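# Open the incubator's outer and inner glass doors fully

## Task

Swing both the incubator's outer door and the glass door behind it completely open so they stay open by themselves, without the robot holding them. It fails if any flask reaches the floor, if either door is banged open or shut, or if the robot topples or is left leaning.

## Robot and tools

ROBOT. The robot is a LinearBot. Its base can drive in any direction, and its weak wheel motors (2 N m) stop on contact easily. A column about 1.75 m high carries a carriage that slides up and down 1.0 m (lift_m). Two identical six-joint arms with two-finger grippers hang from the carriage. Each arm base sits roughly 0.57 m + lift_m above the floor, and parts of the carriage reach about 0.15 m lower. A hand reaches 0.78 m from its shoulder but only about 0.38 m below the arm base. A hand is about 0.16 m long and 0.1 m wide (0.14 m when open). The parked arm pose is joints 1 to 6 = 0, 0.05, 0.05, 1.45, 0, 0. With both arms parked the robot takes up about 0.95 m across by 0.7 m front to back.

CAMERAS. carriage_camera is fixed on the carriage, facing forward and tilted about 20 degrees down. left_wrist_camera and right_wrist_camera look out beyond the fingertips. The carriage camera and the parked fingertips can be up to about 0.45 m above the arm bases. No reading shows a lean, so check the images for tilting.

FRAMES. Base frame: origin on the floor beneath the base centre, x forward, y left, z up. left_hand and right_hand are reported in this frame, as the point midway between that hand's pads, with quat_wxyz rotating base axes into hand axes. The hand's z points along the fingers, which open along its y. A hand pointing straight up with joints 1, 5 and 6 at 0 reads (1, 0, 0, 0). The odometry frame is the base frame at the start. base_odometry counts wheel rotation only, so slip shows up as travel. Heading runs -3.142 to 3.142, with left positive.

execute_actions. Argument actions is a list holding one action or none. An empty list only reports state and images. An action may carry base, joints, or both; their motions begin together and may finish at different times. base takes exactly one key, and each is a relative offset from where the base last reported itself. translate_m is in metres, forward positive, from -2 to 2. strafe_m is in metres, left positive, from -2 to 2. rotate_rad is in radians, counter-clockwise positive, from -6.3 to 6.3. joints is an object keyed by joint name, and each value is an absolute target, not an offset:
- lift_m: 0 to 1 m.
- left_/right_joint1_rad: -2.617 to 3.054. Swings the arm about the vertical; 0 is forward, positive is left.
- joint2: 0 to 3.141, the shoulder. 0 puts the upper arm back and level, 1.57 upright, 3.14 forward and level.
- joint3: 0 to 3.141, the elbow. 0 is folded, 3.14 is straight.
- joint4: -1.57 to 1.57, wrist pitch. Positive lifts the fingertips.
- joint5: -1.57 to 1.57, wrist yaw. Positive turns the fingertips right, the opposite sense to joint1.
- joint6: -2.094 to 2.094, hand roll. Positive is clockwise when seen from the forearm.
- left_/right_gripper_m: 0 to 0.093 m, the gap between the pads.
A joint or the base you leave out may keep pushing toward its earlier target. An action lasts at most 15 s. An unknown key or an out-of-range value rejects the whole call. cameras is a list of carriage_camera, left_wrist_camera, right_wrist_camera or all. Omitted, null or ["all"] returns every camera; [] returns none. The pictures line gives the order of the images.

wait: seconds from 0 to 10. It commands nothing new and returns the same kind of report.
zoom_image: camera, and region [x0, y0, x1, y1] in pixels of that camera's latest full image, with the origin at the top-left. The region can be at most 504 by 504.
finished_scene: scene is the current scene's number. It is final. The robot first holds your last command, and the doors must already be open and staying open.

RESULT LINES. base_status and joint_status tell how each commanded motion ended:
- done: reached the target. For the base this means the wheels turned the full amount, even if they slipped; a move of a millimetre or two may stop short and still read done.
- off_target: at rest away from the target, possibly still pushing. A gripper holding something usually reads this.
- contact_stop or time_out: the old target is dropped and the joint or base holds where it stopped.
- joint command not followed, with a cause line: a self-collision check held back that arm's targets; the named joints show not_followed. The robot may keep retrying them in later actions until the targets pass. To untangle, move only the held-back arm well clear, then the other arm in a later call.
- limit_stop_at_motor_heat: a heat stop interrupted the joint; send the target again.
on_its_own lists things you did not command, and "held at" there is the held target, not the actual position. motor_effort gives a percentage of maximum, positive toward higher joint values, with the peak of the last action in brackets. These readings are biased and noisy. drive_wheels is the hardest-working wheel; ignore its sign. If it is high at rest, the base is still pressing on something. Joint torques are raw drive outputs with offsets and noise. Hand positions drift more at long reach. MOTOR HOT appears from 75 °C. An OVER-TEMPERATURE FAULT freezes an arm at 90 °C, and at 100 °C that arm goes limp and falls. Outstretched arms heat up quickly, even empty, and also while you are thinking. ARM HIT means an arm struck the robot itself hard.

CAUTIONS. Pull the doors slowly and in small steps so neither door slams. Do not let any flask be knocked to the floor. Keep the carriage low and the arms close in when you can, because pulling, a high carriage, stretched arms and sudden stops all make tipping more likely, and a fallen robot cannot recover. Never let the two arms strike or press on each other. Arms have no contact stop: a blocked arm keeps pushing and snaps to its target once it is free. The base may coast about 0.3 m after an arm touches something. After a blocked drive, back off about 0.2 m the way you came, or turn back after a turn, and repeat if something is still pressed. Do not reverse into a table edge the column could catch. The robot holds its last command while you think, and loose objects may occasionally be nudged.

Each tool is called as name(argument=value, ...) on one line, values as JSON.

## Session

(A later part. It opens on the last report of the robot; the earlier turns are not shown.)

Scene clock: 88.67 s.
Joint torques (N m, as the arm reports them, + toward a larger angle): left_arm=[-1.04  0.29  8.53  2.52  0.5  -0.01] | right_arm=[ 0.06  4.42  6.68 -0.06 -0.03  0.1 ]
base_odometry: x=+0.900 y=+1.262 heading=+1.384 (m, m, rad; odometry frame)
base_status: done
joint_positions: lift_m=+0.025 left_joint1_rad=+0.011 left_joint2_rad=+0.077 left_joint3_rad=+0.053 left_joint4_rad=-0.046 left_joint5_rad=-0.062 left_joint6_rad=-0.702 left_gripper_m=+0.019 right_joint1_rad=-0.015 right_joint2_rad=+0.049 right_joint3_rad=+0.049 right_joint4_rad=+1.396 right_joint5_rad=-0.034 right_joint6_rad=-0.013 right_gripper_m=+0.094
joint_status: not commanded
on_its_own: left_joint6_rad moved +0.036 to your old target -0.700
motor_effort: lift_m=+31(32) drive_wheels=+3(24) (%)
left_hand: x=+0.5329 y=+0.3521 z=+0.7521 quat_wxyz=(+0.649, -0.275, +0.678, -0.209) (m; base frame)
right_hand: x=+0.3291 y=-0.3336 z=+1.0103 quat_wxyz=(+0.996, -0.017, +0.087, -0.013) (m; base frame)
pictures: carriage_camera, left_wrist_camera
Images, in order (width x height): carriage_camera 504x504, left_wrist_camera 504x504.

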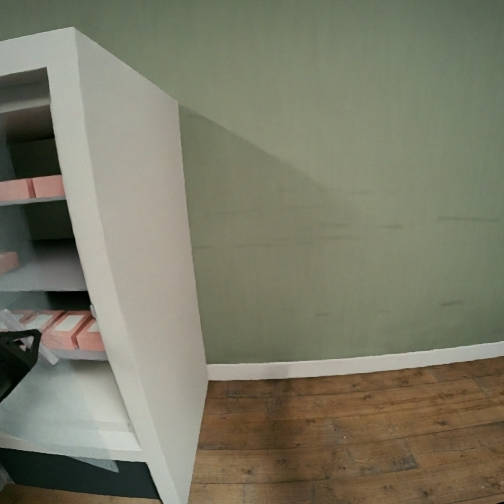

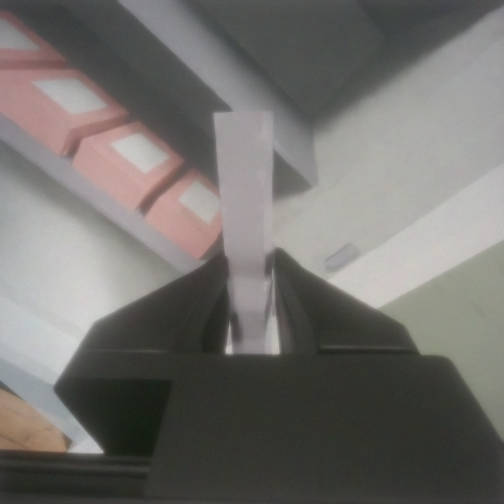

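execute_actions(actions=[{"base":{"strafe_m":0.03},"joints":{"left_joint6_rad":-1.5,"lift_m":0}}], cameras=[])

execute_actions(actions=[{"base":{"translate_m":-0.1},"joints":{"left_joint5_rad":-0.1}}], cameras=[])

execute_actions(actions=[{"base":{"translate_m":-0.08},"joints":{"left_joint5_rad":-0.4}}], cameras=[])

execute_actions(actions=[{"joints":{"left_gripper_m":0.05}}], cameras=[])

execute_actions(actions=[{"base":{"translate_m":-0.13}}], cameras=["carriage_camera"])

execute_actions(actions=[{"base":{"strafe_m":-0.32},"joints":{"left_gripper_m":0,"left_joint6_rad":0,"left_joint5_rad":-1.45,"left_joint2_rad":1.2,"left_joint3_rad":1.0,"left_joint4_rad":0.2}}], cameras=["left_wrist_camera"])

Scene clock: 95.83 s.
Joint torques (N m, as the arm reports them, + toward a larger angle): left_arm=[ 0.68  0.69  8.42  1.66 -0.74 -0.33] | right_arm=[ 0.04  4.44  6.64 -0.08 -0.04  0.1 ]
base_odometry: x=+0.871 y=+1.268 heading=+1.384 (m, m, rad; odometry frame)
base_status: done
joint_positions: lift_m=+0.000 left_joint1_rad=-0.009 left_joint2_rad=+0.072 left_joint3_rad=+0.053 left_joint4_rad=+0.047 left_joint5_rad=+0.083 left_joint6_rad=-1.474 left_gripper_m=+0.015 right_joint1_rad=-0.015 right_joint2_rad=+0.049 right_joint3_rad=+0.049 right_joint4_rad=+1.396 right_joint5_rad=-0.034 right_joint6_rad=-0.013 right_gripper_m=+0.094
joint_status: left_joint6_rad off_target (ended at -1.474, target -1.500); the others done
motor_effort: lift_m=+26(21) drive_wheels=-3(16) (%)
left_hand: x=+0.5328 y=+0.3223 z=+0.7517 quat_wxyz=(+0.509, -0.444, +0.538, -0.505) (m; base frame)
right_hand: x=+0.3291 y=-0.3336 z=+0.9857 quat_wxyz=(+0.996, -0.017, +0.087, -0.013) (m; base frame)
pictures: none
No camera images: the call's "cameras" was empty. Leave "cameras" out to get every camera's image.

Scene clock: 97.50 s.
Joint torques (N m, as the arm reports them, + toward a larger angle): left_arm=[-0.23  0.73  8.43  1.62  0.26 -0.19] | right_arm=[ 0.    4.41  6.66 -0.07 -0.03  0.1 ]
base_odometry: x=+0.852 y=+1.169 heading=+1.385 (m, m, rad; odometry frame)
base_status: done
joint_positions: lift_m=+0.000 left_joint1_rad=+0.002 left_joint2_rad=+0.072 left_joint3_rad=+0.053 left_joint4_rad=+0.049 left_joint5_rad=-0.134 left_joint6_rad=-1.485 left_gripper_m=+0.015 right_joint1_rad=-0.015 right_joint2_rad=+0.049 right_joint3_rad=+0.049 right_joint4_rad=+1.396 right_joint5_rad=-0.034 right_joint6_rad=-0.013 right_gripper_m=+0.094
joint_status: left_joint5_rad off_target (ended at -0.134, target -0.100)
motor_effort: lift_m=+27(27) drive_wheels=-5(23) (%)
left_hand: x=+0.5319 y=+0.3621 z=+0.7522 quat_wxyz=(+0.559, -0.506, +0.479, -0.449) (m; base frame)
right_hand: x=+0.3290 y=-0.3336 z=+0.9857 quat_wxyz=(+0.996, -0.017, +0.087, -0.013) (m; base frame)
pictures: none
No camera images: the call's "cameras" was empty. Leave "cameras" out to get every camera's image.

Scene clock: 99.00 s.
Joint torques (N m, as the arm reports them, + toward a larger angle): left_arm=[-2.94  0.94  8.25  1.44  1.12 -0.01] | right_arm=[ 0.    4.42  6.69 -0.05 -0.03  0.1 ]
base_odometry: x=+0.837 y=+1.091 heading=+1.386 (m, m, rad; odometry frame)
base_status: done
joint_positions: lift_m=+0.000 left_joint1_rad=+0.032 left_joint2_rad=+0.072 left_joint3_rad=+0.053 left_joint4_rad=+0.056 left_joint5_rad=-0.534 left_joint6_rad=-1.500 left_gripper_m=+0.015 right_joint1_rad=-0.015 right_joint2_rad=+0.049 right_joint3_rad=+0.049 right_joint4_rad=+1.394 right_joint5_rad=-0.034 right_joint6_rad=-0.013 right_gripper_m=+0.094
joint_status: left_joint5_rad off_target (ended at -0.534, target -0.400)
motor_effort: lift_m=+27(26) drive_wheels=+12(25) (%)
left_hand: x=+0.5066 y=+0.4334 z=+0.7529 quat_wxyz=(+0.638, -0.601, +0.351, -0.329) (m; base frame)
right_hand: x=+0.3295 y=-0.3336 z=+0.9856 quat_wxyz=(+0.996, -0.017, +0.088, -0.013) (m; base frame)
pictures: none
No camera images: the call's "cameras" was empty. Leave "cameras" out to get every camera's image.

Scene clock: 99.80 s.
Joint torques (N m, as the arm reports them, + toward a larger angle): left_arm=[-0.77  0.77  8.38  1.83  0.04 -0.01] | right_arm=[ 0.02  4.48  6.65 -0.07 -0.04  0.1 ]
base_odometry: x=+0.837 y=+1.091 heading=+1.386 (m, m, rad; odometry frame)
base_status: not commanded
joint_positions: lift_m=+0.000 left_joint1_rad=+0.008 left_joint2_rad=+0.072 left_joint3_rad=+0.053 left_joint4_rad=+0.015 left_joint5_rad=-0.411 left_joint6_rad=-1.500 left_gripper_m=+0.050 right_joint1_rad=-0.015 right_joint2_rad=+0.049 right_joint3_rad=+0.049 right_joint4_rad=+1.395 right_joint5_rad=-0.034 right_joint6_rad=-0.013 right_gripper_m=+0.094
joint_status: all done
on_its_own: left_joint5_rad moved +0.123 to your old target -0.400
motor_effort: lift_m=+26(26) drive_wheels=-3(12) (%)
left_hand: x=+0.5188 y=+0.4092 z=+0.7439 quat_wxyz=(+0.605, -0.580, +0.407, -0.363) (m; base frame)
right_hand: x=+0.3292 y=-0.3336 z=+0.9857 quat_wxyz=(+0.996, -0.017, +0.088, -0.013) (m; base frame)
pictures: none
No camera images: the call's "cameras" was empty. Leave "cameras" out to get every camera's image.

Scene clock: 101.63 s.
Joint torques (N m, as the arm reports them, + toward a larger angle): left_arm=[-0.78  0.72  8.46  1.92  0.04 -0.01] | right_arm=[ 0.03  4.39  6.66 -0.05 -0.03  0.1 ]
base_odometry: x=+0.813 y=+0.963 heading=+1.386 (m, m, rad; odometry frame)
base_status: done
joint_positions: lift_m=+0.000 left_joint1_rad=+0.008 left_joint2_rad=+0.072 left_joint3_rad=+0.053 left_joint4_rad=+0.012 left_joint5_rad=-0.408 left_joint6_rad=-1.500 left_gripper_m=+0.050 right_joint1_rad=-0.015 right_joint2_rad=+0.049 right_joint3_rad=+0.049 right_joint4_rad=+1.394 right_joint5_rad=-0.034 right_joint6_rad=-0.013 right_gripper_m=+0.094
joint_status: not commanded
motor_effort: lift_m=+26(26) drive_wheels=-5(23) (%)
left_hand: x=+0.5190 y=+0.4087 z=+0.7431 quat_wxyz=(+0.604, -0.580, +0.409, -0.363) (m; base frame)
right_hand: x=+0.3295 y=-0.3336 z=+0.9856 quat_wxyz=(+0.996, -0.017, +0.088, -0.013) (m; base frame)
pictures: carriage_camera
Images, in order (width x height): carriage_camera 504x504.

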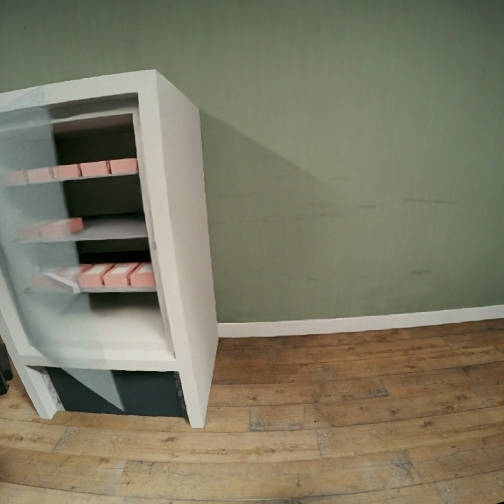

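Scene clock: 104.30 s.
Joint torques (N m, as the arm reports them, + toward a larger angle): left_arm=[-0.55 -2.87  9.72  1.38 -0.11  0.  ] | right_arm=[ 0.01  4.42  6.62 -0.04 -0.04  0.1 ]
base_odometry: x=+1.128 y=+0.904 heading=+1.386 (m, m, rad; odometry frame)
base_status: done
joint_positions: lift_m=+0.000 left_joint1_rad=+0.005 left_joint2_rad=+1.188 left_joint3_rad=+0.982 left_joint4_rad=+0.206 left_joint5_rad=-1.441 left_joint6_rad=-0.009 left_gripper_m=+0.000 right_joint1_rad=-0.015 right_joint2_rad=+0.049 right_joint3_rad=+0.049 right_joint4_rad=+1.394 right_joint5_rad=-0.034 right_joint6_rad=-0.013 right_gripper_m=+0.094
joint_status: all done
motor_effort: lift_m=+27(26) drive_wheels=-5(18) (%)
left_hand: x=+0.5539 y=+0.5105 z=+0.9239 quat_wxyz=(+0.532, -0.470, +0.528, +0.466) (m; base frame)
right_hand: x=+0.3295 y=-0.3336 z=+0.9856 quat_wxyz=(+0.996, -0.017, +0.088, -0.013) (m; base frame)
pictures: left_wrist_camera
Images, in order (width x height): left_wrist_camera 504x504.

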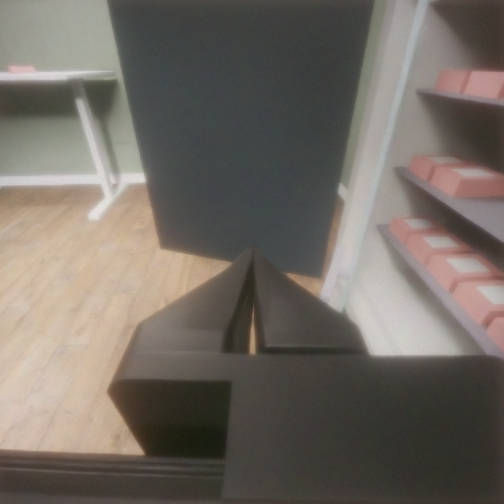

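execute_actions(actions=[{"base":{"translate_m":0.19}}], cameras=["left_wrist_camera"])

execute_actions(actions=[{"base":{"strafe_m":0.4}}], cameras=[])

execute_actions(actions=[{"base":{"translate_m":-0.13}}], cameras=[])

execute_actions(actions=[{"base":{"strafe_m":0.25}}], cameras=["left_wrist_camera"])

execute_actions(actions=[{"base":{"strafe_m":0.06}}], cameras=[])

execute_actions(actions=[{"base":{"strafe_m":0.04}}], cameras=[])

execute_actions(actions=[{"base":{"strafe_m":0.025}}], cameras=[])

Scene clock: 111.90 s.
Joint torques (N m, as the arm reports them, + toward a larger angle): left_arm=[-0.51 -2.76  9.88  1.46 -0.08  0.  ] | right_arm=[ 0.03  4.4   6.68 -0.07 -0.03  0.1 ]
base_odometry: x=+1.163 y=+1.091 heading=+1.385 (m, m, rad; odometry frame)
base_status: done
joint_positions: lift_m=+0.000 left_joint1_rad=+0.005 left_joint2_rad=+1.188 left_joint3_rad=+0.982 left_joint4_rad=+0.205 left_joint5_rad=-1.443 left_joint6_rad=-0.009 left_gripper_m=+0.000 right_joint1_rad=-0.015 right_joint2_rad=+0.049 right_joint3_rad=+0.049 right_joint4_rad=+1.395 right_joint5_rad=-0.034 right_joint6_rad=-0.013 right_gripper_m=+0.094
joint_status: not commanded
motor_effort: lift_m=+27(26) drive_wheels=-6(20) (%)
left_hand: x=+0.5535 y=+0.5106 z=+0.9238 quat_wxyz=(+0.531, -0.470, +0.528, +0.466) (m; base frame)
right_hand: x=+0.3292 y=-0.3336 z=+0.9857 quat_wxyz=(+0.996, -0.017, +0.088, -0.013) (m; base frame)
pictures: left_wrist_camera
Images, in order (width x height): left_wrist_camera 504x504.

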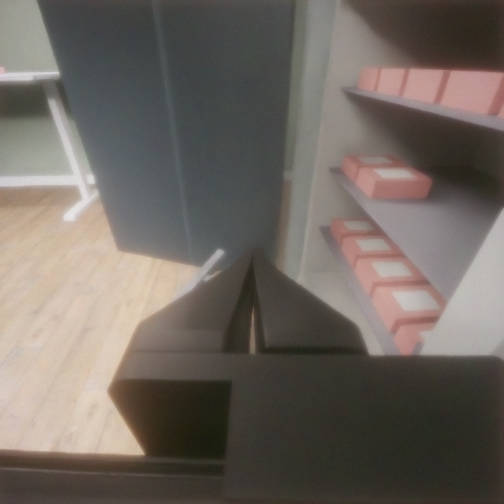

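Scene clock: 114.83 s.
Joint torques (N m, as the arm reports them, + toward a larger angle): left_arm=[ 0.21 -2.8   9.43  1.37  0.04 -0.01] | right_arm=[ 0.03  4.4   6.66 -0.07 -0.03  0.1 ]
base_odometry: x=+0.770 y=+1.165 heading=+1.385 (m, m, rad; odometry frame)
base_status: done
joint_positions: lift_m=+0.000 left_joint1_rad=-0.003 left_joint2_rad=+1.188 left_joint3_rad=+0.983 left_joint4_rad=+0.205 left_joint5_rad=-1.458 left_joint6_rad=-0.007 left_gripper_m=+0.000 right_joint1_rad=-0.015 right_joint2_rad=+0.049 right_joint3_rad=+0.049 right_joint4_rad=+1.397 right_joint5_rad=-0.034 right_joint6_rad=-0.013 right_gripper_m=+0.094
joint_status: not commanded
motor_effort: lift_m=+27(27) drive_wheels=-3(21) (%)
left_hand: x=+0.5524 y=+0.5086 z=+0.9242 quat_wxyz=(+0.530, -0.472, +0.527, +0.468) (m; base frame)
right_hand: x=+0.3288 y=-0.3334 z=+0.9857 quat_wxyz=(+0.996, -0.017, +0.087, -0.013) (m; base frame)
pictures: none
No camera images: the call's "cameras" was empty. Leave "cameras" out to get every camera's image.

Scene clock: 116.67 s.
Joint torques (N m, as the arm reports them, + toward a larger angle): left_arm=[ 0.27 -2.85  9.67  1.5  -0.1  -0.02] | right_arm=[-0.02  4.43  6.58 -0.07 -0.03  0.1 ]
base_odometry: x=+0.746 y=+1.037 heading=+1.385 (m, m, rad; odometry frame)
base_status: done
joint_positions: lift_m=+0.000 left_joint1_rad=-0.004 left_joint2_rad=+1.188 left_joint3_rad=+0.983 left_joint4_rad=+0.204 left_joint5_rad=-1.441 left_joint6_rad=-0.007 left_gripper_m=+0.000 right_joint1_rad=-0.015 right_joint2_rad=+0.049 right_joint3_rad=+0.049 right_joint4_rad=+1.396 right_joint5_rad=-0.034 right_joint6_rad=-0.013 right_gripper_m=+0.094
joint_status: not commanded
motor_effort: lift_m=+27(27) drive_wheels=-3(18) (%)
left_hand: x=+0.5554 y=+0.5081 z=+0.9241 quat_wxyz=(+0.533, -0.467, +0.531, +0.464) (m; base frame)
right_hand: x=+0.3289 y=-0.3334 z=+0.9857 quat_wxyz=(+0.996, -0.017, +0.087, -0.013) (m; base frame)
pictures: none
No camera images: the call's "cameras" was empty. Leave "cameras" out to get every camera's image.

Scene clock: 119.07 s.
Joint torques (N m, as the arm reports them, + toward a larger angle): left_arm=[ 0.43 -2.82  9.68  1.45 -0.12 -0.02] | right_arm=[ 0.02  4.38  6.67 -0.08 -0.02  0.1 ]
base_odometry: x=+0.500 y=+1.083 heading=+1.385 (m, m, rad; odometry frame)
base_status: done
joint_positions: lift_m=+0.000 left_joint1_rad=-0.006 left_joint2_rad=+1.188 left_joint3_rad=+0.983 left_joint4_rad=+0.204 left_joint5_rad=-1.441 left_joint6_rad=-0.007 left_gripper_m=+0.000 right_joint1_rad=-0.015 right_joint2_rad=+0.049 right_joint3_rad=+0.049 right_joint4_rad=+1.396 right_joint5_rad=-0.034 right_joint6_rad=-0.013 right_gripper_m=+0.094
joint_status: not commanded
motor_effort: lift_m=+26(27) drive_wheels=-5(23) (%)
left_hand: x=+0.5558 y=+0.5075 z=+0.9241 quat_wxyz=(+0.534, -0.466, +0.532, +0.463) (m; base frame)
right_hand: x=+0.3290 y=-0.3334 z=+0.9857 quat_wxyz=(+0.996, -0.017, +0.087, -0.013) (m; base frame)
pictures: left_wrist_camera
Images, in order (width x height): left_wrist_camera 504x504.

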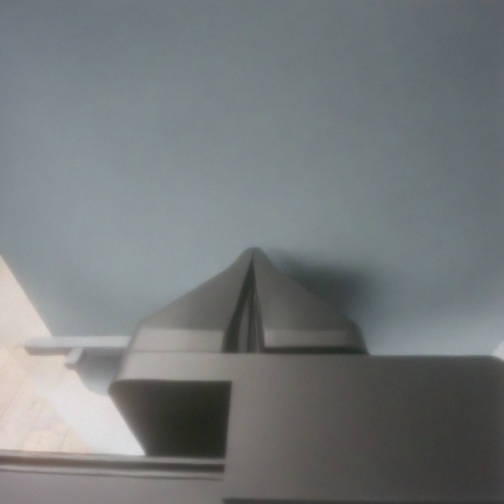

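Scene clock: 120.43 s.
Joint torques (N m, as the arm reports them, + toward a larger angle): left_arm=[ 0.42 -2.7   9.77  1.47 -0.09 -0.03] | right_arm=[ 0.02  4.41  6.56 -0.05 -0.04  0.1 ]
base_odometry: x=+0.441 y=+1.094 heading=+1.386 (m, m, rad; odometry frame)
base_status: done
joint_positions: lift_m=+0.000 left_joint1_rad=-0.005 left_joint2_rad=+1.188 left_joint3_rad=+0.983 left_joint4_rad=+0.205 left_joint5_rad=-1.445 left_joint6_rad=-0.006 left_gripper_m=+0.000 right_joint1_rad=-0.015 right_joint2_rad=+0.049 right_joint3_rad=+0.049 right_joint4_rad=+1.396 right_joint5_rad=-0.034 right_joint6_rad=-0.013 right_gripper_m=+0.094
joint_status: not commanded
motor_effort: lift_m=+26(27) drive_wheels=-3(21) (%)
left_hand: x=+0.5549 y=+0.5078 z=+0.9242 quat_wxyz=(+0.533, -0.468, +0.530, +0.465) (m; base frame)
right_hand: x=+0.3289 y=-0.3335 z=+0.9857 quat_wxyz=(+0.996, -0.017, +0.087, -0.013) (m; base frame)
pictures: none
No camera images: the call's "cameras" was empty. Leave "cameras" out to get every camera's image.

Scene clock: 121.53 s.
Joint torques (N m, as the arm reports them, + toward a larger angle): left_arm=[ 7.2  -2.79  9.61  1.45  0.58 -0.03] | right_arm=[ 0.03  4.37  6.75 -0.09 -0.03  0.1 ]
base_odometry: x=+0.405 y=+1.100 heading=+1.385 (m, m, rad; odometry frame)
base_status: strafe_m contact_stop (by the wheels' count: +0.037 of +0.040)
joint_positions: lift_m=+0.000 left_joint1_rad=-0.084 left_joint2_rad=+1.188 left_joint3_rad=+0.983 left_joint4_rad=+0.197 left_joint5_rad=-1.518 left_joint6_rad=-0.006 left_gripper_m=+0.000 right_joint1_rad=-0.015 right_joint2_rad=+0.049 right_joint3_rad=+0.049 right_joint4_rad=+1.397 right_joint5_rad=-0.034 right_joint6_rad=-0.013 right_gripper_m=+0.094
joint_status: not commanded
motor_effort: lift_m=+26(27) drive_wheels=+15(22) (%)
left_hand: x=+0.5552 y=+0.4881 z=+0.9235 quat_wxyz=(+0.533, -0.464, +0.534, +0.465) (m; base frame)
right_hand: x=+0.3288 y=-0.3335 z=+0.9857 quat_wxyz=(+0.996, -0.017, +0.087, -0.013) (m; base frame)
pictures: none
No camera images: the call's "cameras" was empty. Leave "cameras" out to get every camera's image.

not run: a stop came earlier in this reply.

execute_actions(actions=[{"base":{"strafe_m":-0.15}}], cameras=["left_wrist_camera"])

finished_scene(scene=2)

Scene clock: 124.97 s.
Joint torques (N m, as the arm reports them, + toward a larger angle): left_arm=[ 0.38 -2.77  9.66  1.43  0.04 -0.03] | right_arm=[ 0.04  4.43  6.62 -0.07 -0.04  0.1 ]
base_odometry: x=+0.552 y=+1.072 heading=+1.385 (m, m, rad; odometry frame)
base_status: done
joint_positions: lift_m=+0.000 left_joint1_rad=-0.005 left_joint2_rad=+1.188 left_joint3_rad=+0.983 left_joint4_rad=+0.203 left_joint5_rad=-1.459 left_joint6_rad=-0.006 left_gripper_m=+0.000 right_joint1_rad=-0.015 right_joint2_rad=+0.049 right_joint3_rad=+0.049 right_joint4_rad=+1.396 right_joint5_rad=-0.034 right_joint6_rad=-0.013 right_gripper_m=+0.094
joint_status: not commanded
motor_effort: lift_m=+27(27) drive_wheels=+1(19) (%)
left_hand: x=+0.5526 y=+0.5082 z=+0.9240 quat_wxyz=(+0.529, -0.471, +0.528, +0.469) (m; base frame)
right_hand: x=+0.3289 y=-0.3335 z=+0.9857 quat_wxyz=(+0.996, -0.017, +0.087, -0.013) (m; base frame)
pictures: left_wrist_camera
Images, in order (width x height): left_wrist_camera 504x504.

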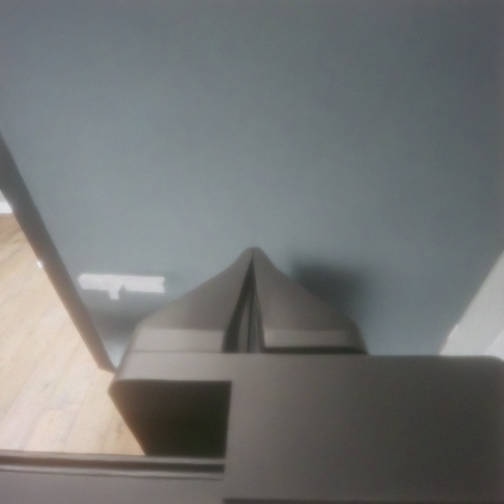

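The scene is finished: the task was done.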